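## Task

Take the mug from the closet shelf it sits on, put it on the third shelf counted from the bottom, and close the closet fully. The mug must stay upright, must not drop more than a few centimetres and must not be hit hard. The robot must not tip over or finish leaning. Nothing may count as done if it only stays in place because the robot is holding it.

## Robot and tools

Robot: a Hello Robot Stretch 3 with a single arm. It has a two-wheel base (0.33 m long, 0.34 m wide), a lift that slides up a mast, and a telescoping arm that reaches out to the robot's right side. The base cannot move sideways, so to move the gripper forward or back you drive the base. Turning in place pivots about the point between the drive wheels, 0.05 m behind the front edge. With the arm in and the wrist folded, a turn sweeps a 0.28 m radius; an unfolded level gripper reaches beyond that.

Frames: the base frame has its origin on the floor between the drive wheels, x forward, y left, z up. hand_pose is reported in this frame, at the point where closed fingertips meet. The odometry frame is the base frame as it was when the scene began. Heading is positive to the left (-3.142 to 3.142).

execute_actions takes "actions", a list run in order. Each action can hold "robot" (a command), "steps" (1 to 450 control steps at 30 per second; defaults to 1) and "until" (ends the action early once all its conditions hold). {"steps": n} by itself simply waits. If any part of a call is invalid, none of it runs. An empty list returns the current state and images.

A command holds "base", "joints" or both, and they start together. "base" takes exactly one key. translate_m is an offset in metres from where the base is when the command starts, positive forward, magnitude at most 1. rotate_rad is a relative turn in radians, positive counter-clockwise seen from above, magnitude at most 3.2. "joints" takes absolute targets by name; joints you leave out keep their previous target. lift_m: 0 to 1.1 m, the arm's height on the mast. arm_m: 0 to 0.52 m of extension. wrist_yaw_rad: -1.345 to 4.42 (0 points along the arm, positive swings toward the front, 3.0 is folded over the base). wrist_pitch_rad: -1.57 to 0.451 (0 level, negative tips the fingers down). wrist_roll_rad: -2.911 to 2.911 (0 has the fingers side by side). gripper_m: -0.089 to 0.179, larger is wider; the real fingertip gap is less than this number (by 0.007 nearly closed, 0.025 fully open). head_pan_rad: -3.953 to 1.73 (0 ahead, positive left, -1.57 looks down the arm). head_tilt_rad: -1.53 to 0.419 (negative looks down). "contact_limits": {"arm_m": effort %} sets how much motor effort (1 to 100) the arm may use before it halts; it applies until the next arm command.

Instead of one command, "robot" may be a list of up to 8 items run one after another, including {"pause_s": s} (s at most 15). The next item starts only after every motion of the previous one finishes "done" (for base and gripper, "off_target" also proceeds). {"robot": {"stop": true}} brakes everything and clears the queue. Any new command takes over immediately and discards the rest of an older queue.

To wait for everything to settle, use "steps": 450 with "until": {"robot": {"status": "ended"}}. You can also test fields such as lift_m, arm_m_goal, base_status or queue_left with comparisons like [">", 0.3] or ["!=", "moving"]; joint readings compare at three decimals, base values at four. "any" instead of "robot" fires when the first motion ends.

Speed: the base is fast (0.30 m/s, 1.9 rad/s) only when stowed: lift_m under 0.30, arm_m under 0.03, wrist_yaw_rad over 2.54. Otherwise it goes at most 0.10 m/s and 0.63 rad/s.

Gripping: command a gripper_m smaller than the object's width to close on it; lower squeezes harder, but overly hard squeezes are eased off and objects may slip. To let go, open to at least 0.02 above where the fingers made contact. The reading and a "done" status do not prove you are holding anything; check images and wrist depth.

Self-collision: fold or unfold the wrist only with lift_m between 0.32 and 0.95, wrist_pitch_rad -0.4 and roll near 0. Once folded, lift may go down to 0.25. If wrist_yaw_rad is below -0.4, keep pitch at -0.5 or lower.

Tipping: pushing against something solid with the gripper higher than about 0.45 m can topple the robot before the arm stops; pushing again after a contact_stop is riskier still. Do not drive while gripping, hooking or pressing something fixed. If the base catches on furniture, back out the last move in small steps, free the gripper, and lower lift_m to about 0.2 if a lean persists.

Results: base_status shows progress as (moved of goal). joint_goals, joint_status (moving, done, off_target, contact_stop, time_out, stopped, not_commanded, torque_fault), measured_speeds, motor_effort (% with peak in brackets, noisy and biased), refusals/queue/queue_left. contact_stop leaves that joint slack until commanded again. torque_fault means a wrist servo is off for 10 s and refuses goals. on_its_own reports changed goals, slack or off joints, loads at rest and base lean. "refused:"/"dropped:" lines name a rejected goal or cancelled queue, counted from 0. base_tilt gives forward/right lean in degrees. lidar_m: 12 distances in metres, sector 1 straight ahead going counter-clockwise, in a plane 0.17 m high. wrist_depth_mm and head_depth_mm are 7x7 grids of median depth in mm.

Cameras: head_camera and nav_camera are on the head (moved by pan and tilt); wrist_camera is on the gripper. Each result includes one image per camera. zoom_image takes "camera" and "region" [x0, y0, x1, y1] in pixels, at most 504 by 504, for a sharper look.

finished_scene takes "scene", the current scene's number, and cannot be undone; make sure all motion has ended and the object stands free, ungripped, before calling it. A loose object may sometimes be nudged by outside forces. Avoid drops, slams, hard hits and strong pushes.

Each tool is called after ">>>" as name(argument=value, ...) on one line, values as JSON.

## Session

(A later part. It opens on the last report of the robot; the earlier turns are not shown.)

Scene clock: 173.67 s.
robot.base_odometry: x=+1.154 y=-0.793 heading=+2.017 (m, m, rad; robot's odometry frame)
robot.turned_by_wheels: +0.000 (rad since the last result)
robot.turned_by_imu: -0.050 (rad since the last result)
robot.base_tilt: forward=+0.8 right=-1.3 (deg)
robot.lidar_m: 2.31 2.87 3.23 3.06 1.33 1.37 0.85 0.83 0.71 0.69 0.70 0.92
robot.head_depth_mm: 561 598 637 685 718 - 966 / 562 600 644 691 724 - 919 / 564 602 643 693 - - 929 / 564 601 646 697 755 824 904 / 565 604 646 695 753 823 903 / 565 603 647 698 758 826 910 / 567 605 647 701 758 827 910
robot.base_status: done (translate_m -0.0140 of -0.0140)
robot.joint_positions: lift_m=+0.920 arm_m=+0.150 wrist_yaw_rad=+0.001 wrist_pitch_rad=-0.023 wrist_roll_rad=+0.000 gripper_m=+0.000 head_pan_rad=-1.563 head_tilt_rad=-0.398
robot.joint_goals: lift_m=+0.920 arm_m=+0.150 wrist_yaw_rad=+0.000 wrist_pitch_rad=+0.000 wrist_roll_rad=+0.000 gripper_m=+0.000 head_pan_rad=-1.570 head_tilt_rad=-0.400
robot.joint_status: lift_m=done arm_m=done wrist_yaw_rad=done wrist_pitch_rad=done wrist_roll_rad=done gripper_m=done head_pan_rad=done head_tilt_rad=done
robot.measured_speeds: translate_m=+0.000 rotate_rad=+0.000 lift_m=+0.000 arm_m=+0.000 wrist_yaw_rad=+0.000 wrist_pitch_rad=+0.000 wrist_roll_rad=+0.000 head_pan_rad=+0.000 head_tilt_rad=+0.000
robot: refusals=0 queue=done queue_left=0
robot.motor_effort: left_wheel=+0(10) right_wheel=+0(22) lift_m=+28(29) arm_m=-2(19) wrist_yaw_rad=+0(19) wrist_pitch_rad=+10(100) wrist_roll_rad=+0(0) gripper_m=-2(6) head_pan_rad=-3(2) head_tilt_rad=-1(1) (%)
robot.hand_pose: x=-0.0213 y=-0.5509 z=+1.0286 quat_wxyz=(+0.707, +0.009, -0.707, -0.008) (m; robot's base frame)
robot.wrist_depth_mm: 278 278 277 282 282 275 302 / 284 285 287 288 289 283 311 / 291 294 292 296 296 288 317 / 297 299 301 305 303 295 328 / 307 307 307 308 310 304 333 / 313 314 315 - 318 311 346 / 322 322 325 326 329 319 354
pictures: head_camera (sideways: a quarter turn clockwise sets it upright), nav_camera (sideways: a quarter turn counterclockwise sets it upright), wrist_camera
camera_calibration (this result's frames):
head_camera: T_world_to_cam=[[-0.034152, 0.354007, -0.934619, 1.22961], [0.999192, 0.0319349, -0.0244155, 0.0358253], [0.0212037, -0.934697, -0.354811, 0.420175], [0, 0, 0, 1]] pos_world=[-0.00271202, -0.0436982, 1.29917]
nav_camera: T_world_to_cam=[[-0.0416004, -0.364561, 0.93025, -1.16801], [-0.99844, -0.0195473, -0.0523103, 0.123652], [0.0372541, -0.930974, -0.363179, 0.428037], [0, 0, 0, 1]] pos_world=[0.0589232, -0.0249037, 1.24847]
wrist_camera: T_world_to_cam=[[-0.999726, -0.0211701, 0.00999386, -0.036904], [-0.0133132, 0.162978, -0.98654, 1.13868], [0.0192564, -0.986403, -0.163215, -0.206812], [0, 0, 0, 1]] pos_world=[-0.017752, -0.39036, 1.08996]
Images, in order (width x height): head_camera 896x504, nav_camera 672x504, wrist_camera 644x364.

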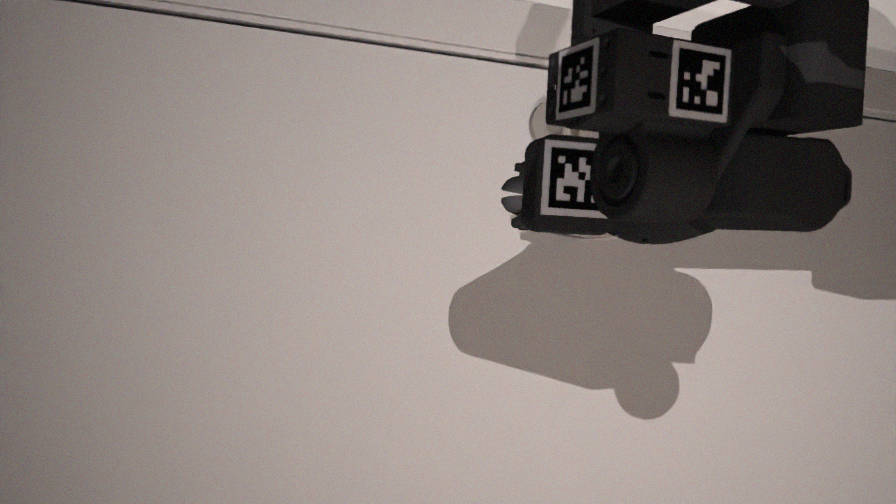

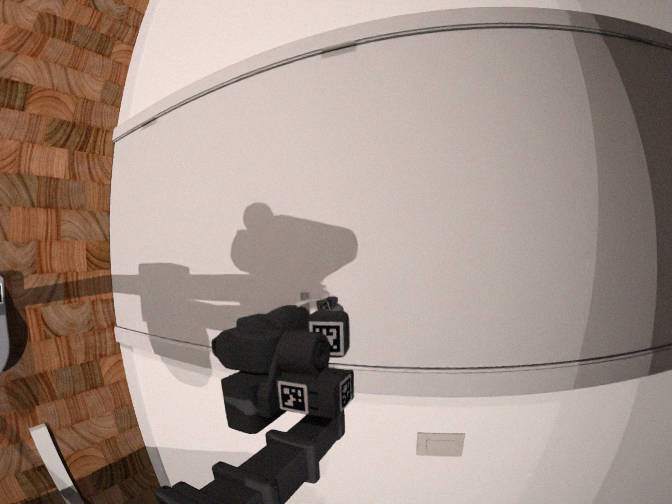

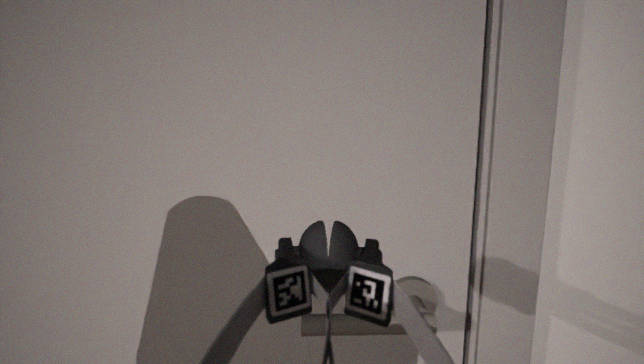

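>>> execute_actions(actions=[{"robot":[{"joints":{"wrist_pitch_rad":-1.5,"lift_m":1.1,"gripper_m":-0.03},"base":{"translate_m":0.012}},{"joints":{"arm_m":0.508}}],"steps":250,"until":{"robot":{"status":"ended"}}},{"robot":{"joints":{"lift_m":1.0}},"steps":90,"until":{"robot":{"status":"ended"}}}])

Scene clock: 183.00 s.
robot.base_odometry: x=+1.149 y=-0.782 heading=+2.017 (m, m, rad; robot's odometry frame)
robot.turned_by_wheels: +0.000 (rad since the last result)
robot.turned_by_imu: -0.005 (rad since the last result)
robot.base_tilt: forward=-0.2 right=-2.7 (deg)
robot.lidar_m: 2.28 2.85 3.26 3.06 1.33 1.37 0.90 0.84 0.72 0.69 0.71 0.92
robot.head_depth_mm: 589 624 655 723 771 857 949 / 595 633 - 724 771 838 907 / 595 633 664 - 770 844 922 / 595 634 676 724 780 842 920 / 596 635 677 725 781 846 923 / 598 634 676 727 781 848 923 / 596 636 676 725 781 847 925
robot.base_status: done (translate_m +0.0120 of +0.0120)
robot.joint_positions: lift_m=+1.000 arm_m=+0.507 wrist_yaw_rad=+0.011 wrist_pitch_rad=-1.547 wrist_roll_rad=-0.023 gripper_m=-0.029 head_pan_rad=-1.563 head_tilt_rad=-0.398
robot.joint_goals: lift_m=+1.000 arm_m=+0.508 wrist_yaw_rad=+0.000 wrist_pitch_rad=-1.500 wrist_roll_rad=+0.000 gripper_m=-0.030 head_pan_rad=-1.570 head_tilt_rad=-0.400
robot.joint_status: lift_m=done arm_m=done wrist_yaw_rad=done wrist_pitch_rad=done wrist_roll_rad=done gripper_m=done head_pan_rad=done head_tilt_rad=done
robot.measured_speeds: translate_m=+0.000 rotate_rad=+0.000 lift_m=+0.000 arm_m=+0.000 wrist_yaw_rad=+0.000 wrist_pitch_rad=+0.000 wrist_roll_rad=+0.000 head_pan_rad=+0.000 head_tilt_rad=+0.000
robot: refusals=0 queue=done queue_left=0
robot.motor_effort: left_wheel=-1(6) right_wheel=+1(4) lift_m=+17(31) arm_m=+12(20) wrist_yaw_rad=-10(14) wrist_pitch_rad=+21(44) wrist_roll_rad=+9(12) gripper_m=-12(96) head_pan_rad=-1(2) head_tilt_rad=-1(1) (%)
robot.hand_pose: x=-0.0218 y=-0.6338 z=+0.8824 quat_wxyz=(+0.514, +0.502, -0.497, -0.486) (m; robot's base frame)
robot.wrist_depth_mm: - 59 60 60 61 61 62 / 107 96 98 100 101 103 104 / 246 254 267 280 297 126 179 / - - - 128 127 125 - / - - - - - - - / - - - - - - - / - - - - - - -
pictures: head_camera (sideways: a quarter turn clockwise sets it upright), nav_camera (sideways: a quarter turn counterclockwise sets it upright), wrist_camera
camera_calibration (this result's frames):
head_camera: T_world_to_cam=[[-0.0341362, 0.35401, -0.934618, 1.22961], [0.999193, 0.0318904, -0.0244155, 0.0358253], [0.021162, -0.934698, -0.354813, 0.420178], [0, 0, 0, 1]] pos_world=[-0.00271396, -0.0436978, 1.29917]
nav_camera: T_world_to_cam=[[-0.0416166, -0.364561, 0.930249, -1.16801], [-0.99844, -0.0195027, -0.0523103, 0.123652], [0.0372126, -0.930975, -0.363181, 0.42804], [0, 0, 0, 1]] pos_world=[0.0589221, -0.024906, 1.24847]
wrist_camera: T_world_to_cam=[[-0.998869, -0.0437023, -0.0187343, -0.0266409], [-0.0455893, 0.992176, 0.116225, 0.559696], [0.0135085, 0.116948, -0.993046, 1.11893], [0, 0, 0, 1]] pos_world=[-0.0162096, -0.687338, 1.0456]
Images, in order (width x height): head_camera 896x504, nav_camera 672x504, wrist_camera 644x364.

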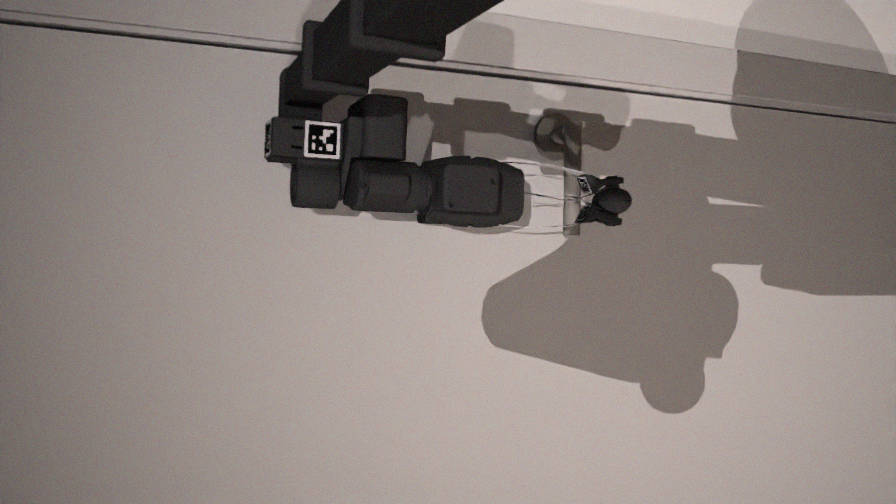

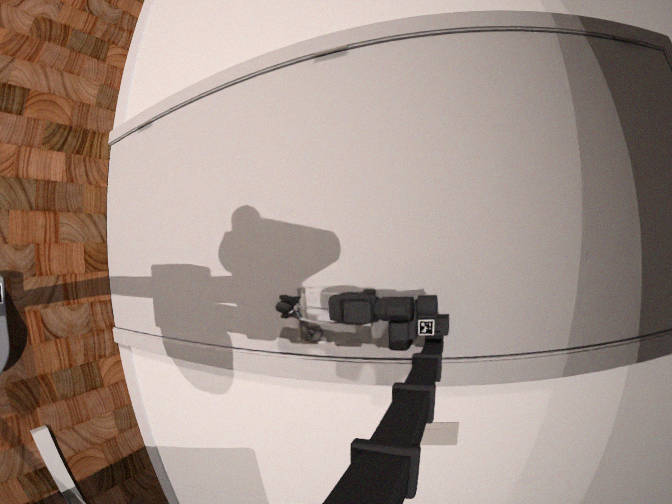

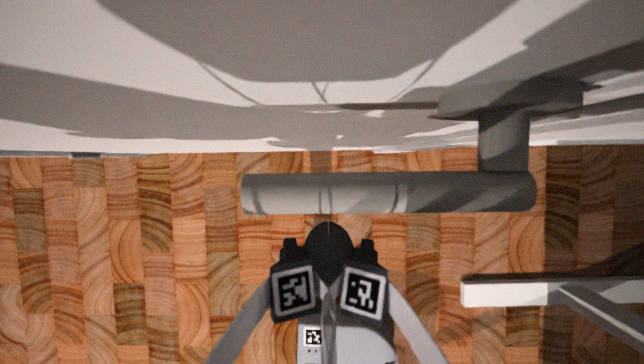

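>>> execute_actions(actions=[{"robot":[{"joints":{"arm_m":0.47}},{"joints":{"lift_m":1.1}},{"joints":{"wrist_roll_rad":1.57,"wrist_pitch_rad":-1.45,"gripper_m":0.015},"base":{"translate_m":0.022}},{"joints":{"arm_m":0.515}}],"steps":300,"until":{"robot":{"status":"ended"}}}])

Scene clock: 189.83 s.
robot.base_odometry: x=+1.140 y=-0.762 heading=+2.017 (m, m, rad; robot's odometry frame)
robot.turned_by_wheels: +0.000 (rad since the last result)
robot.turned_by_imu: -0.022 (rad since the last result)
robot.base_tilt: forward=+0.7 right=-1.3 (deg)
robot.lidar_m: 2.11 2.82 3.29 3.06 1.35 1.35 1.33 0.86 0.72 0.69 0.70 0.89
robot.head_depth_mm: 564 615 642 690 740 828 925 / 563 591 645 695 744 821 903 / 563 589 - 692 745 822 904 / 562 600 643 693 751 819 904 / 562 599 644 691 751 818 902 / 561 599 640 692 747 816 901 / 560 597 639 689 748 816 901
robot.base_status: done (translate_m +0.0220 of +0.0220)
robot.joint_positions: lift_m=+1.100 arm_m=+0.515 wrist_yaw_rad=+0.002 wrist_pitch_rad=-1.469 wrist_roll_rad=+1.566 gripper_m=+0.015 head_pan_rad=-1.563 head_tilt_rad=-0.398
robot.joint_goals: lift_m=+1.100 arm_m=+0.515 wrist_yaw_rad=+0.000 wrist_pitch_rad=-1.450 wrist_roll_rad=+1.570 gripper_m=+0.015 head_pan_rad=-1.570 head_tilt_rad=-0.400
robot.joint_status: lift_m=done arm_m=done wrist_yaw_rad=done wrist_pitch_rad=done wrist_roll_rad=done gripper_m=done head_pan_rad=done head_tilt_rad=done
robot.measured_speeds: translate_m=+0.000 rotate_rad=+0.000 lift_m=+0.000 arm_m=+0.000 wrist_yaw_rad=+0.000 wrist_pitch_rad=+0.000 wrist_roll_rad=+0.000 head_pan_rad=+0.000 head_tilt_rad=+0.000
robot: refusals=0 queue=done queue_left=0
robot.motor_effort: left_wheel=+1(6) right_wheel=+0(7) lift_m=+29(31) arm_m=+4(12) wrist_yaw_rad=-3(11) wrist_pitch_rad=+9(20) wrist_roll_rad=+2(10) gripper_m=+2(85) head_pan_rad=-2(2) head_tilt_rad=-1(1) (%)
robot.hand_pose: x=-0.0215 y=-0.6612 z=+0.9811 quat_wxyz=(+0.003, +0.002, -0.742, -0.671) (m; robot's base frame)
robot.wrist_depth_mm: - 73 121 328 - - 989 / - 72 119 202 - - 984 / - 71 117 201 - - - / - 70 115 223 - - - / - 69 112 218 - - - / - 69 102 - - - - / - 68 105 303 - - -
pictures: head_camera (sideways: a quarter turn clockwise sets it upright), nav_camera (sideways: a quarter turn counterclockwise sets it upright), wrist_camera
camera_calibration (this result's frames):
head_camera: T_world_to_cam=[[-0.0341359, 0.354009, -0.934619, 1.22961], [0.999193, 0.0318894, -0.0244155, 0.0358253], [0.0211611, -0.934698, -0.354812, 0.420176], [0, 0, 0, 1]] pos_world=[-0.00271401, -0.0436978, 1.29917]
nav_camera: T_world_to_cam=[[-0.0416169, -0.36456, 0.93025, -1.16801], [-0.99844, -0.0195018, -0.0523103, 0.123652], [0.0372118, -0.930976, -0.36318, 0.428038], [0, 0, 0, 1]] pos_world=[0.058922, -0.0249061, 1.24847]
wrist_camera: T_world_to_cam=[[-0.0173353, 0.992543, -0.120659, 0.780599], [0.990119, 0.033836, 0.136084, -0.0553659], [0.139151, -0.117107, -0.983322, 1.05858], [0, 0, 0, 1]] pos_world=[-0.0789514, -0.648937, 1.14264]
Images, in order (width x height): head_camera 896x504, nav_camera 672x504, wrist_camera 644x364.

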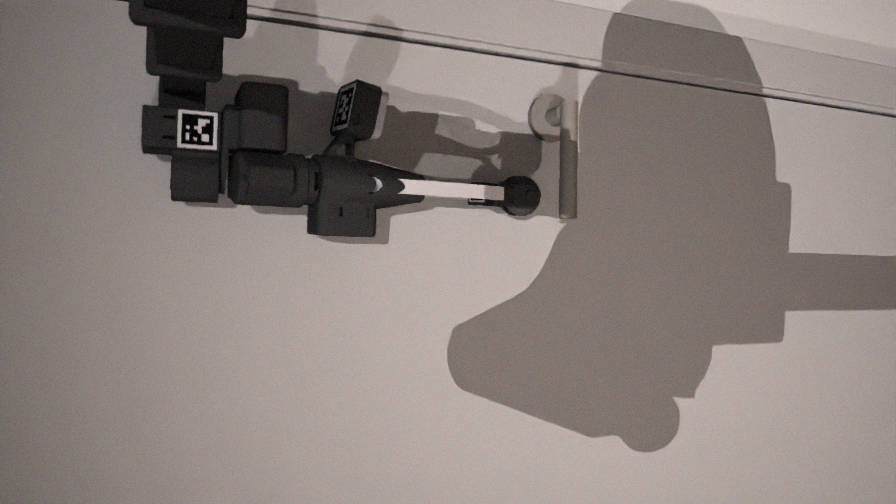

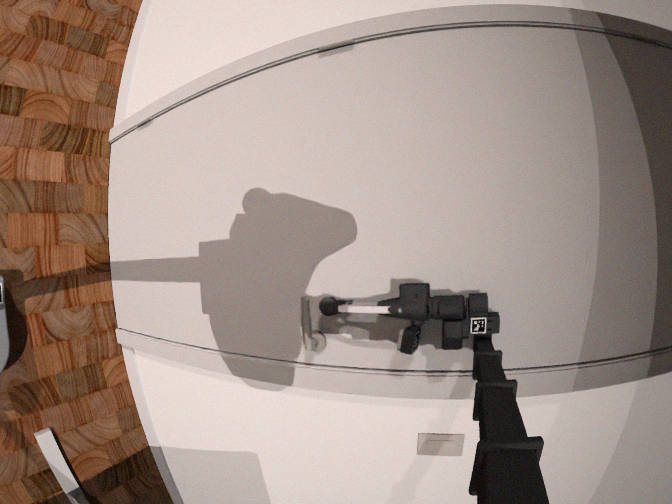

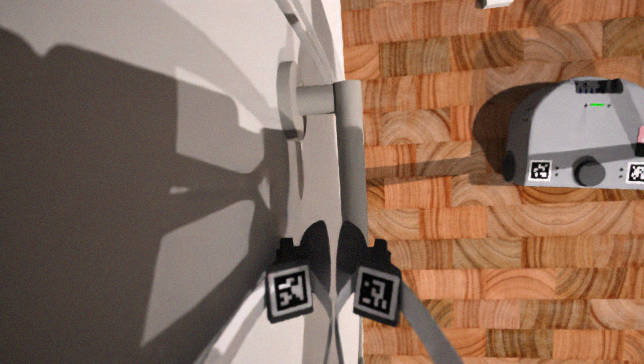

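>>> execute_actions(actions=[{"robot":{"joints":{"arm_m":0.508}},"steps":40},{"robot":{"joints":{"lift_m":1.0}},"steps":90,"until":{"robot":{"status":"ended"}}},{"robot":{"joints":{"lift_m":0.99}},"steps":60,"until":{"robot":{"status":"ended"}}}])

Scene clock: 192.47 s.
robot.base_odometry: x=+1.140 y=-0.762 heading=+2.017 (m, m, rad; robot's odometry frame)
robot.turned_by_wheels: +0.000 (rad since the last result)
robot.turned_by_imu: +0.000 (rad since the last result)
robot.base_tilt: forward=+0.7 right=-1.3 (deg)
robot.lidar_m: 2.11 2.82 3.28 3.07 1.34 1.35 1.33 0.86 0.72 0.69 0.70 0.89
robot.head_depth_mm: 566 596 649 690 743 829 926 / 566 595 653 705 748 825 905 / 564 597 - 703 763 823 907 / 564 602 644 696 753 820 903 / 563 601 645 693 751 820 904 / 562 601 643 693 749 817 897 / 561 599 643 692 747 818 901
robot.base_status: done (translate_m +0.0220 of +0.0220)
robot.joint_positions: lift_m=+1.068 arm_m=+0.508 wrist_yaw_rad=+0.002 wrist_pitch_rad=-1.488 wrist_roll_rad=+1.566 gripper_m=+0.015 head_pan_rad=-1.564 head_tilt_rad=-0.398
robot.joint_goals: lift_m=+1.068 arm_m=+0.508 wrist_yaw_rad=+0.000 wrist_pitch_rad=-1.450 wrist_roll_rad=+1.570 gripper_m=+0.015 head_pan_rad=-1.570 head_tilt_rad=-0.400
robot.joint_status: lift_m=contact_stop arm_m=done wrist_yaw_rad=done wrist_pitch_rad=done wrist_roll_rad=done gripper_m=done head_pan_rad=done head_tilt_rad=done
robot.measured_speeds: translate_m=+0.000 rotate_rad=-0.002 lift_m=+0.007 arm_m=+0.000 wrist_yaw_rad=+0.000 wrist_pitch_rad=+0.000 wrist_roll_rad=+0.000 head_pan_rad=+0.000 head_tilt_rad=+0.000
robot: refusals=0 queue=dropped queue_left=0
robot.on_its_own: lift_m is slack since a contact_stop, until your next command for it (your +0.990 is given up)
robot.motor_effort: left_wheel=-1(3) right_wheel=-3(4) lift_m=+17(28) arm_m=+0(5) wrist_yaw_rad=-2(2) wrist_pitch_rad=+16(20) wrist_roll_rad=+2(2) gripper_m=+0(3) head_pan_rad=-3(2) head_tilt_rad=+0(1) (%)
robot.hand_pose: x=-0.0215 y=-0.6499 z=+0.9494 quat_wxyz=(+0.003, +0.002, -0.736, -0.677) (m; robot's base frame)
robot.wrist_depth_mm: - 86 150 774 - 984 950 / - 85 147 310 - - 972 / - 84 144 289 - - - / - 83 141 282 - - - / - 82 138 230 - - - / - 81 123 - - - - / - 80 146 348 - - -
pictures: head_camera (sideways: a quarter turn clockwise sets it upright), nav_camera (sideways: a quarter turn counterclockwise sets it upright), wrist_camera
replaced: robot.lift_m: its motion had ended contact_stop
camera_calibration (this result's frames):
head_camera: T_world_to_cam=[[-0.0341342, 0.35402, -0.934615, 1.2296], [0.999193, 0.0318848, -0.0244152, 0.0358249], [0.0211565, -0.934694, -0.354823, 0.42019], [0, 0, 0, 1]] pos_world=[-0.00271422, -0.0436977, 1.29917]
nav_camera: T_world_to_cam=[[-0.0416186, -0.364571, 0.930245, -1.16801], [-0.998441, -0.0194963, -0.0523104, 0.123652], [0.0372072, -0.930972, -0.363191, 0.428053], [0, 0, 0, 1]] pos_world=[0.0589219, -0.0249057, 1.24847]
wrist_camera: T_world_to_cam=[[-0.0169692, 0.994607, -0.102322, 0.749472], [0.990133, 0.0309527, 0.136667, -0.0538498], [0.139097, -0.0989931, -0.985318, 1.04238], [0, 0, 0, 1]] pos_world=[-0.0789553, -0.640575, 1.11112]
Images, in order (width x height): head_camera 896x504, nav_camera 672x504, wrist_camera 644x364.

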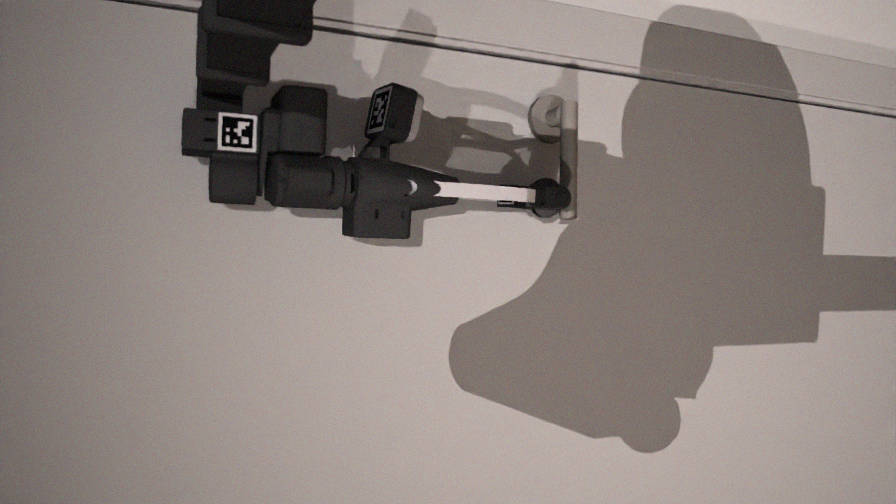

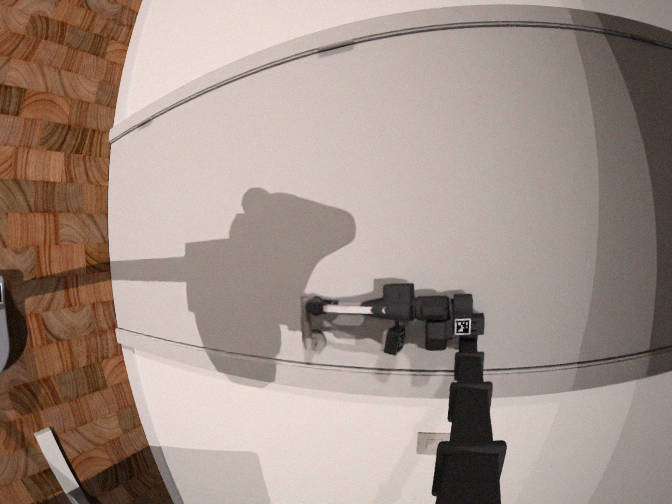

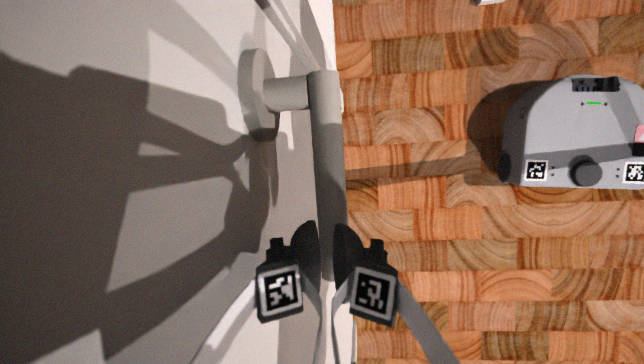

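>>> execute_actions(actions=[{"robot":[{"joints":{"lift_m":1.09}},{"joints":{"gripper_m":0.05,"wrist_pitch_rad":-1.5,"arm_m":0.515},"base":{"translate_m":-0.02}},{"joints":{"lift_m":0.97}}],"steps":300,"until":{"robot":{"status":"ended"}}}])

Scene clock: 197.90 s.
robot.base_odometry: x=+1.148 y=-0.780 heading=+2.017 (m, m, rad; robot's odometry frame)
robot.turned_by_wheels: +0.000 (rad since the last result)
robot.turned_by_imu: +0.004 (rad since the last result)
robot.base_tilt: forward=+0.5 right=-1.5 (deg)
robot.lidar_m: 2.13 2.85 3.28 3.06 1.33 1.34 1.31 0.84 0.72 0.69 0.70 0.90
robot.head_depth_mm: 572 606 634 703 759 846 943 / 571 609 - 704 756 824 896 / 571 608 639 714 747 828 909 / 570 608 653 700 758 828 910 / 569 607 651 698 757 822 906 / 567 607 649 697 754 825 906 / 568 606 648 698 756 824 904
robot.base_status: done (translate_m -0.0200 of -0.0200)
robot.joint_positions: lift_m=+1.001 arm_m=+0.516 wrist_yaw_rad=+0.001 wrist_pitch_rad=-1.497 wrist_roll_rad=+1.566 gripper_m=+0.050 head_pan_rad=-1.563 head_tilt_rad=-0.398
robot.joint_goals: lift_m=+1.000 arm_m=+0.515 wrist_yaw_rad=+0.000 wrist_pitch_rad=-1.500 wrist_roll_rad=+1.570 gripper_m=+0.050 head_pan_rad=-1.570 head_tilt_rad=-0.400
robot.joint_status: lift_m=contact_stop arm_m=done wrist_yaw_rad=done wrist_pitch_rad=done wrist_roll_rad=done gripper_m=done head_pan_rad=done head_tilt_rad=done
robot.measured_speeds: translate_m=+0.000 rotate_rad=+0.000 lift_m=+0.018 arm_m=+0.012 wrist_yaw_rad=+0.000 wrist_pitch_rad=+0.432 wrist_roll_rad=+0.000 head_pan_rad=+0.000 head_tilt_rad=+0.000
robot: refusals=0 queue=dropped queue_left=0
robot.on_its_own: lift_m is slack since a contact_stop, until your next command for it (your +0.970 is given up)
robot.motor_effort: left_wheel=-3(4) right_wheel=+0(7) lift_m=-2(31) arm_m=-7(8) wrist_yaw_rad=-2(2) wrist_pitch_rad=-14(16) wrist_roll_rad=+2(2) gripper_m=+7(89) head_pan_rad=-3(2) head_tilt_rad=-1(0) (%)
robot.hand_pose: x=-0.0215 y=-0.6552 z=+0.8824 quat_wxyz=(+0.003, +0.002, -0.732, -0.681) (m; robot's base frame)
robot.wrist_depth_mm: - 81 141 737 969 927 903 / - 80 119 398 980 956 915 / - 79 112 112 - 965 - / - 78 117 220 - - 968 / - 77 130 120 - - 989 / - 76 112 121 - - 989 / - 75 138 199 - - -
pictures: head_camera (sideways: a quarter turn clockwise sets it upright), nav_camera (sideways: a quarter turn counterclockwise sets it upright), wrist_camera
camera_calibration (this result's frames):
head_camera: T_world_to_cam=[[-0.0341382, 0.354299, -0.934509, 1.22947], [0.999193, 0.0318977, -0.0244079, 0.0358154], [0.021161, -0.934588, -0.355102, 0.420553], [0, 0, 0, 1]] pos_world=[-0.00271398, -0.043697, 1.29916]
nav_camera: T_world_to_cam=[[-0.0416146, -0.364848, 0.930136, -1.16787], [-0.998441, -0.0194863, -0.0523141, 0.123657], [0.0372116, -0.930863, -0.363468, 0.428414], [0, 0, 0, 1]] pos_world=[0.0589219, -0.0248895, 1.24846]
wrist_camera: T_world_to_cam=[[-0.0161328, 0.995538, -0.0929757, 0.740284], [0.99016, 0.0288343, 0.136935, -0.0461612], [0.139004, -0.0898517, -0.986207, 0.982677], [0, 0, 0, 1]] pos_world=[-0.0789466, -0.647355, 1.04427]
Images, in order (width x height): head_camera 896x504, nav_camera 672x504, wrist_camera 644x364.

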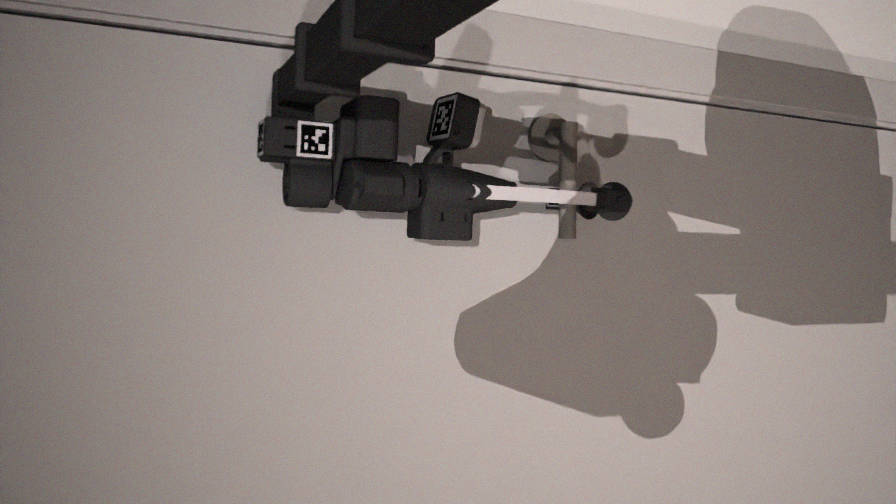

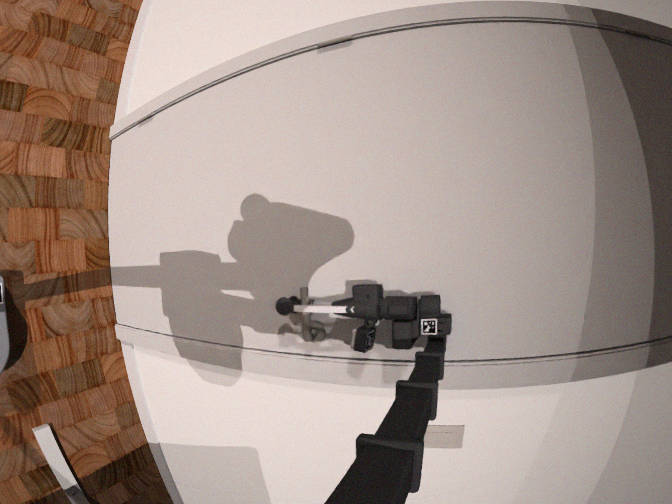

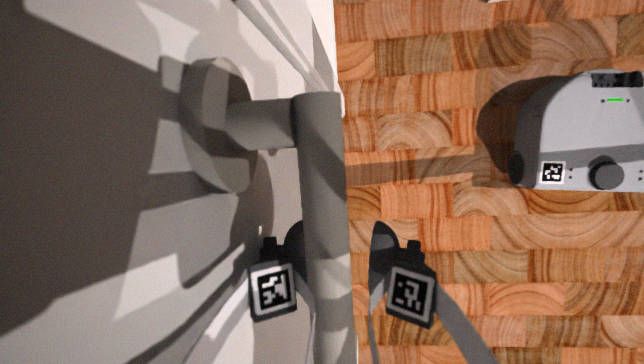

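>>> execute_actions(actions=[{"robot":{"joints":{"lift_m":1.008,"gripper_m":-0.04}},"steps":45},{"robot":{"joints":{"arm_m":0.40},"contact_limits":{"arm_m":30}},"steps":50,"until":{"robot":{"status":"ended"}}}])

Scene clock: 201.47 s.
robot.base_odometry: x=+1.148 y=-0.780 heading=+2.017 (m, m, rad; robot's odometry frame)
robot.turned_by_wheels: +0.000 (rad since the last result)
robot.turned_by_imu: +0.036 (rad since the last result)
robot.base_tilt: forward=+0.3 right=-0.5 (deg)
robot.lidar_m: 2.08 2.89 3.34 3.16 1.39 1.35 0.81 0.92 0.62 0.60 0.62 0.82
robot.head_depth_mm: 471 503 523 584 624 679 768 / 471 505 - - 630 695 758 / 472 506 532 - 628 706 771 / 474 506 544 582 631 698 773 / 474 508 545 588 641 701 777 / 476 509 547 591 642 703 779 / 476 510 550 592 645 705 783
robot.base_status: done (translate_m -0.0200 of -0.0200)
robot.joint_positions: lift_m=+1.009 arm_m=+0.404 wrist_yaw_rad=-0.006 wrist_pitch_rad=-1.442 wrist_roll_rad=+1.569 gripper_m=-0.036 head_pan_rad=-1.563 head_tilt_rad=-0.398
robot.joint_goals: lift_m=+1.008 arm_m=+0.400 wrist_yaw_rad=+0.000 wrist_pitch_rad=-1.500 wrist_roll_rad=+1.570 gripper_m=-0.037 head_pan_rad=-1.570 head_tilt_rad=-0.400
robot.joint_status: lift_m=done arm_m=moving wrist_yaw_rad=done wrist_pitch_rad=done wrist_roll_rad=done gripper_m=done head_pan_rad=done head_tilt_rad=done
robot.measured_speeds: translate_m=+0.000 rotate_rad=-0.001 lift_m=+0.000 arm_m=-0.020 wrist_yaw_rad=-0.020 wrist_pitch_rad=+0.000 wrist_roll_rad=+0.024 head_pan_rad=+0.000 head_tilt_rad=+0.000
robot: refusals=0 queue=running queue_left=0
robot.motor_effort: left_wheel=+1(14) right_wheel=-1(12) lift_m=-4(25) arm_m=-21(29) wrist_yaw_rad=+6(12) wrist_pitch_rad=-27(36) wrist_roll_rad=+0(9) gripper_m=-28(99) head_pan_rad=-3(2) head_tilt_rad=-1(0) (%)
robot.contact_limits: arm_m 30 (drawing in: default 18, maximum 30; extending or still: default 25, maximum 41)
robot.hand_pose: x=-0.0216 y=-0.5575 z=+0.8909 quat_wxyz=(-0.001, -0.002, -0.751, -0.660) (m; robot's base frame)
robot.wrist_depth_mm: - 73 122 274 948 911 873 / - 73 103 274 971 947 902 / - 73 102 111 970 966 - / - 72 110 117 - 989 949 / - 72 118 118 - 995 959 / - 72 107 118 - - 961 / - 71 127 180 - - -
pictures: head_camera (sideways: a quarter turn clockwise sets it upright), nav_camera (sideways: a quarter turn counterclockwise sets it upright), wrist_camera
camera_calibration (this result's frames):
head_camera: T_world_to_cam=[[-0.034138, 0.354289, -0.934513, 1.22947], [0.999193, 0.0318971, -0.0244081, 0.0358157], [0.0211607, -0.934592, -0.355092, 0.42054], [0, 0, 0, 1]] pos_world=[-0.002714, -0.043697, 1.29916]
nav_camera: T_world_to_cam=[[-0.0416148, -0.364838, 0.93014, -1.16787], [-0.998441, -0.0194865, -0.0523139, 0.123657], [0.0372113, -0.930867, -0.363458, 0.428401], [0, 0, 0, 1]] pos_world=[0.0589219, -0.0248901, 1.24846]
wrist_camera: T_world_to_cam=[[-0.00622568, 0.988963, -0.148029, 0.689416], [0.990414, 0.0265256, 0.135561, -0.0501504], [0.137991, -0.145766, -0.979648, 0.962762], [0, 0, 0, 1]] pos_world=[-0.0788908, -0.540139, 1.05202]
Images, in order (width x height): head_camera 896x504, nav_camera 672x504, wrist_camera 644x364.

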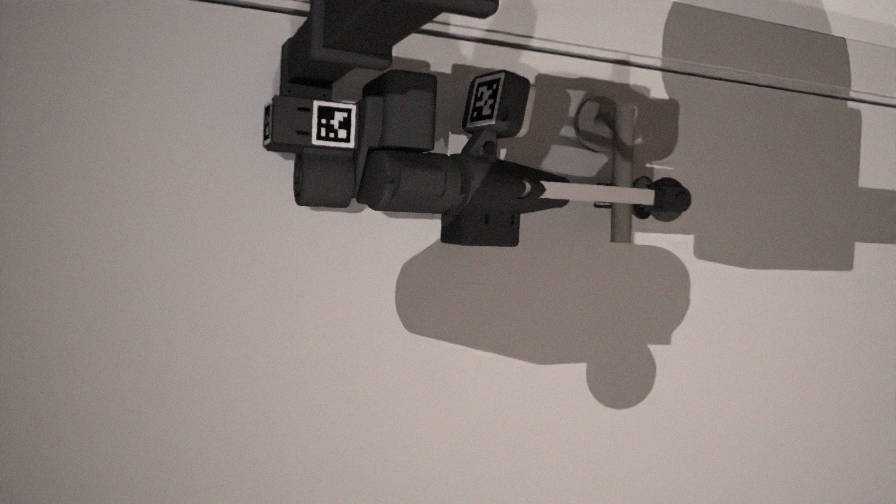

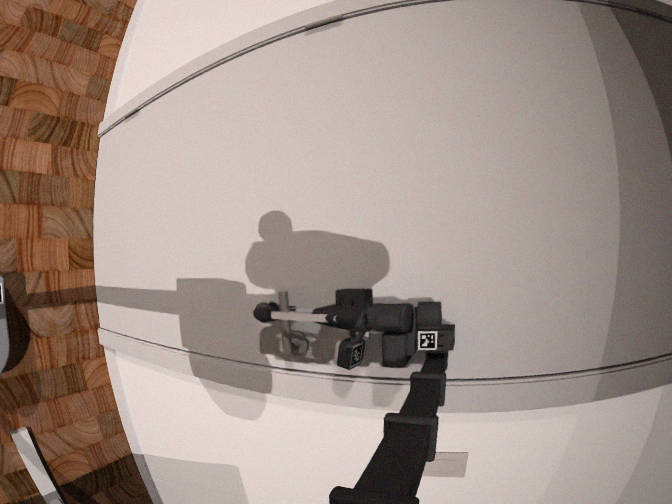

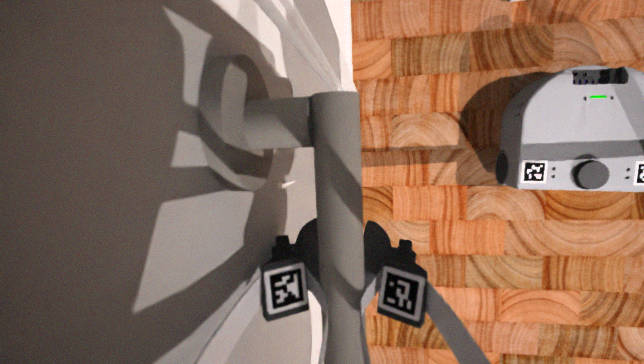

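>>> execute_actions(actions=[{"robot":[{"joints":{"arm_m":0.43,"gripper_m":0.06}},{"base":{"translate_m":0.09}},{"joints":{"lift_m":1.1}},{"joints":{"arm_m":0.0}},{"joints":{"head_pan_rad":-1.4,"head_tilt_rad":0.3}}],"steps":450,"until":{"robot":{"status":"ended"}}}])

Scene clock: 206.73 s.
robot.base_odometry: x=+1.110 y=-0.699 heading=+2.017 (m, m, rad; robot's odometry frame)
robot.turned_by_wheels: +0.000 (rad since the last result)
robot.turned_by_imu: -0.158 (rad since the last result)
robot.base_tilt: forward=+0.7 right=-1.2 (deg)
robot.lidar_m: 1.36 2.67 3.23 3.16 2.52 1.45 1.38 0.90 0.65 0.59 0.59 0.71
robot.head_depth_mm: 498 533 - 616 665 738 847 / 492 525 - 606 655 728 803 / 485 519 - - 647 719 790 / 478 512 550 590 641 702 775 / 474 505 542 583 632 688 759 / 468 498 534 573 620 678 744 / 461 491 527 565 611 665 730
robot.base_status: done (translate_m +0.0900 of +0.0900)
robot.joint_positions: lift_m=+1.036 arm_m=+0.430 wrist_yaw_rad=+0.002 wrist_pitch_rad=-1.537 wrist_roll_rad=+1.565 gripper_m=+0.060 head_pan_rad=-1.564 head_tilt_rad=-0.398
robot.joint_goals: lift_m=+1.036 arm_m=+0.430 wrist_yaw_rad=+0.000 wrist_pitch_rad=-1.500 wrist_roll_rad=+1.570 gripper_m=+0.060 head_pan_rad=-1.570 head_tilt_rad=-0.400
robot.joint_status: lift_m=contact_stop arm_m=done wrist_yaw_rad=done wrist_pitch_rad=done wrist_roll_rad=done gripper_m=done head_pan_rad=done head_tilt_rad=done
robot.measured_speeds: translate_m=+0.000 rotate_rad=+0.002 lift_m=-0.013 arm_m=+0.000 wrist_yaw_rad=+0.000 wrist_pitch_rad=+0.000 wrist_roll_rad=+0.000 head_pan_rad=+0.000 head_tilt_rad=+0.000
robot: refusals=0 queue=dropped queue_left=0
robot.on_its_own: lift_m is slack since a contact_stop, until your next command for it (your +1.100 is given up)
robot.motor_effort: left_wheel=+0(26) right_wheel=-4(38) lift_m=+44(53) arm_m=+1(21) wrist_yaw_rad=-3(11) wrist_pitch_rad=+17(27) wrist_roll_rad=+2(7) gripper_m=+6(92) head_pan_rad=-2(3) head_tilt_rad=+0(1) (%)
robot.hand_pose: x=-0.0216 y=-0.5591 z=+0.9174 quat_wxyz=(+0.003, +0.002, -0.719, -0.696) (m; robot's base frame)
robot.wrist_depth_mm: - 109 201 - 999 998 996 / - 103 164 - - - 968 / - 99 135 - - - - / - 94 163 795 - - - / - 90 145 531 - - - / - 86 121 148 - - - / - 82 147 308 - - -
pictures: head_camera (sideways: a quarter turn clockwise sets it upright), nav_camera (sideways: a quarter turn counterclockwise sets it upright), wrist_camera
dropped: robot: command 2 of its queue: lift_m: contact_stop
camera_calibration (this result's frames):
head_camera: T_world_to_cam=[[-0.0341355, 0.354289, -0.934513, 1.22947], [0.999193, 0.03189, -0.0244081, 0.0358157], [0.0211541, -0.934592, -0.355092, 0.42054], [0, 0, 0, 1]] pos_world=[-0.0027143, -0.0436969, 1.29916]
nav_camera: T_world_to_cam=[[-0.0416174, -0.364838, 0.93014, -1.16787], [-0.998441, -0.0194795, -0.0523139, 0.123657], [0.0372047, -0.930867, -0.363458, 0.428401], [0, 0, 0, 1]] pos_world=[0.0589218, -0.0248905, 1.24846]
wrist_camera: T_world_to_cam=[[-0.0177747, 0.998448, -0.0527748, 0.612551], [0.990132, 0.0249159, 0.137905, -0.0567764], [0.139006, -0.0498028, -0.989038, 1.0508], [0, 0, 0, 1]] pos_world=[-0.0789625, -0.557853, 1.07944]
Images, in order (width x height): head_camera 896x504, nav_camera 672x504, wrist_camera 644x364.

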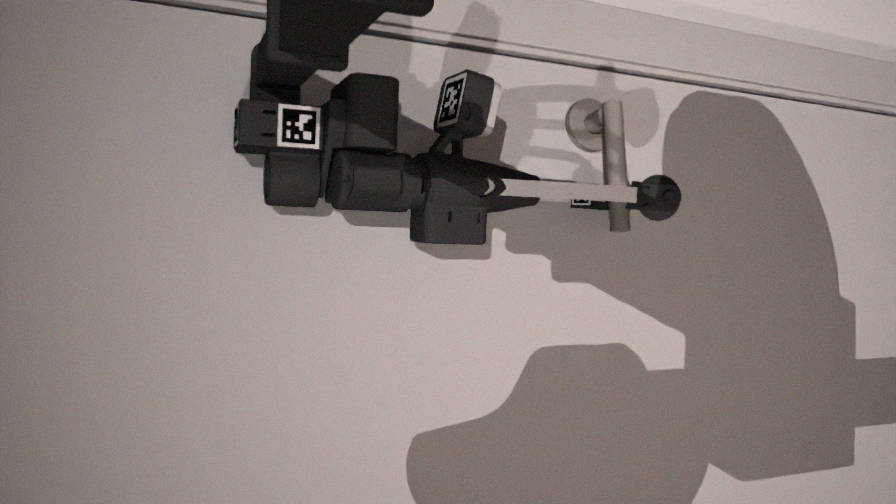

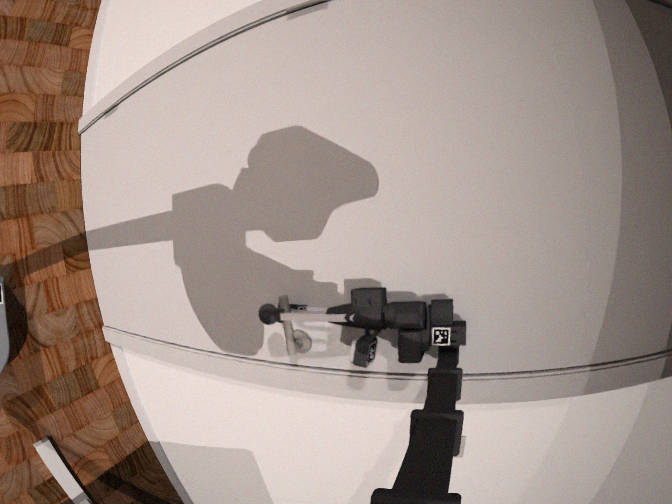

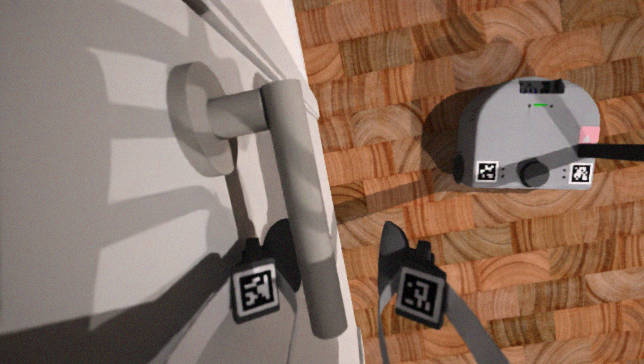

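>>> execute_actions(actions=[{"robot":{"joints":{"lift_m":1.015,"arm_m":0.45}},"steps":40},{"robot":[{"base":{"translate_m":0.06}},{"joints":{"lift_m":1.1}},{"joints":{"arm_m":0.0}},{"base":{"rotate_rad":0.17},"joints":{"head_pan_rad":-1.4,"head_tilt_rad":0.3}}],"steps":450,"until":{"robot":{"status":"ended"}}}])

Scene clock: 210.83 s.
robot.base_odometry: x=+1.084 y=-0.645 heading=+2.017 (m, m, rad; robot's odometry frame)
robot.turned_by_wheels: +0.000 (rad since the last result)
robot.turned_by_imu: -0.101 (rad since the last result)
robot.base_tilt: forward=+0.7 right=-1.3 (deg)
robot.lidar_m: 1.12 2.63 2.97 3.18 3.11 1.49 1.42 0.94 0.68 0.58 0.58 0.66
robot.head_depth_mm: 519 554 - 644 718 811 913 / 509 544 - 629 684 756 834 / 498 531 - - 663 740 816 / 487 519 556 600 648 710 784 / 475 507 543 584 632 688 756 / 464 494 530 569 613 667 731 / 455 484 516 552 596 645 707
robot.base_status: done (translate_m +0.0600 of +0.0600)
robot.joint_positions: lift_m=+1.032 arm_m=+0.448 wrist_yaw_rad=+0.015 wrist_pitch_rad=-1.556 wrist_roll_rad=+1.558 gripper_m=+0.060 head_pan_rad=-1.564 head_tilt_rad=-0.398
robot.joint_goals: lift_m=+1.032 arm_m=+0.450 wrist_yaw_rad=+0.000 wrist_pitch_rad=-1.500 wrist_roll_rad=+1.570 gripper_m=+0.060 head_pan_rad=-1.570 head_tilt_rad=-0.400
robot.joint_status: lift_m=contact_stop arm_m=done wrist_yaw_rad=done wrist_pitch_rad=done wrist_roll_rad=done gripper_m=done head_pan_rad=done head_tilt_rad=done
robot.measured_speeds: translate_m=+0.000 rotate_rad=-0.002 lift_m=-0.014 arm_m=-0.001 wrist_yaw_rad=+0.000 wrist_pitch_rad=+0.000 wrist_roll_rad=-0.024 head_pan_rad=+0.000 head_tilt_rad=+0.000
robot: refusals=0 queue=dropped queue_left=0
robot.on_its_own: lift_m is slack since a contact_stop, until your next command for it (your +1.100 is given up)
robot.motor_effort: left_wheel=+1(8) right_wheel=+1(4) lift_m=+44(53) arm_m=+21(22) wrist_yaw_rad=-15(17) wrist_pitch_rad=+25(28) wrist_roll_rad=+5(6) gripper_m=+7(9) head_pan_rad=-2(3) head_tilt_rad=-1(1) (%)
robot.hand_pose: x=-0.0219 y=-0.5722 z=+0.9141 quat_wxyz=(+0.010, +0.010, -0.712, -0.702) (m; robot's base frame)
robot.wrist_depth_mm: 91 121 226 - - 996 989 / - 114 224 - - - - / - 106 137 - - - - / - 99 138 857 - - - / - 93 152 288 - - - / - 87 121 148 - - - / - 81 138 194 - - -
pictures: head_camera (sideways: a quarter turn clockwise sets it upright), nav_camera (sideways: a quarter turn counterclockwise sets it upright), wrist_camera
dropped: robot: command 1 of its queue: lift_m: contact_stop
camera_calibration (this result's frames):
head_camera: T_world_to_cam=[[-0.034123, 0.35429, -0.934513, 1.22947], [0.999194, 0.0318545, -0.0244081, 0.0358157], [0.0211209, -0.934593, -0.355092, 0.42054], [0, 0, 0, 1]] pos_world=[-0.00271585, -0.0436966, 1.29916]
nav_camera: T_world_to_cam=[[-0.0416303, -0.364836, 0.930141, -1.16787], [-0.998441, -0.019444, -0.0523139, 0.123657], [0.0371717, -0.930869, -0.363458, 0.428401], [0, 0, 0, 1]] pos_world=[0.0589209, -0.0248924, 1.24846]
wrist_camera: T_world_to_cam=[[-0.0381399, 0.998675, -0.0345509, 0.608476], [0.98949, 0.0425701, 0.138191, -0.0458979], [0.139479, -0.0289172, -0.989803, 1.05959], [0, 0, 0, 1]] pos_world=[-0.079168, -0.575076, 1.07615]
Images, in order (width x height): head_camera 896x504, nav_camera 672x504, wrist_camera 644x364.

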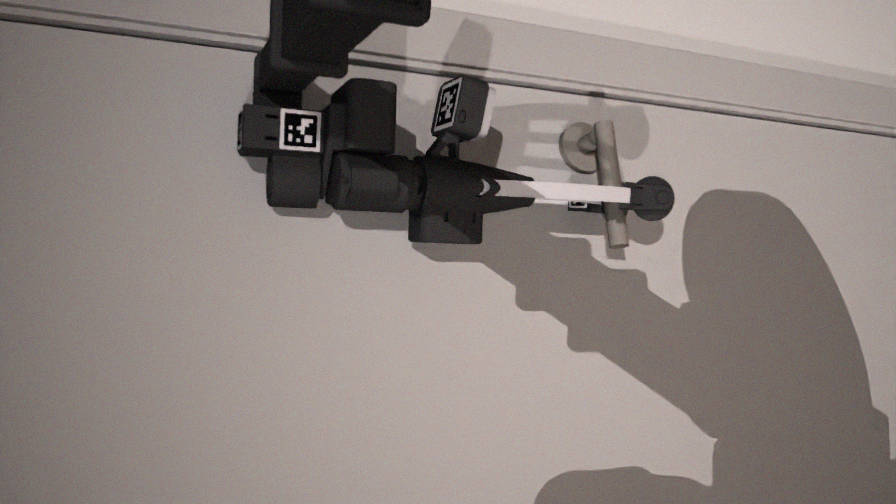

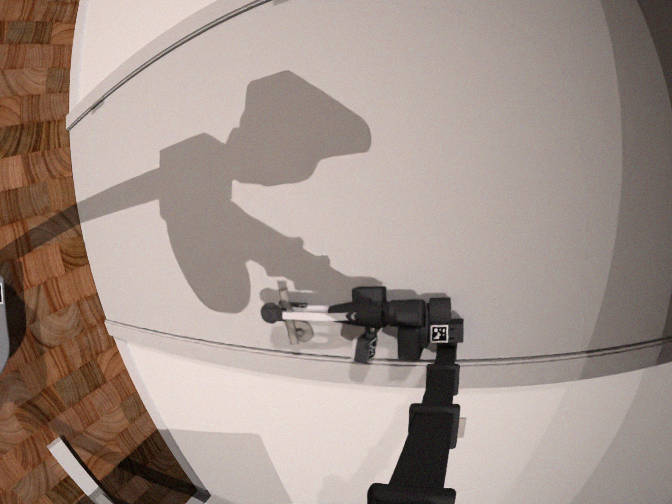

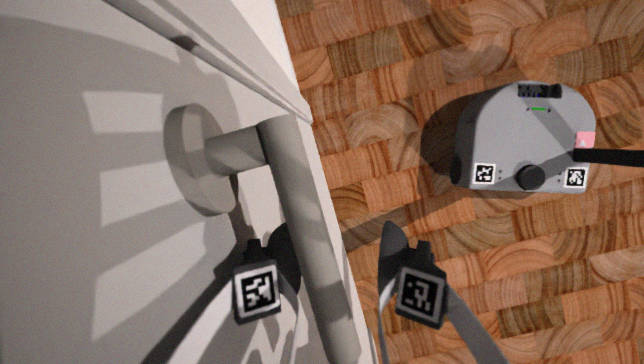

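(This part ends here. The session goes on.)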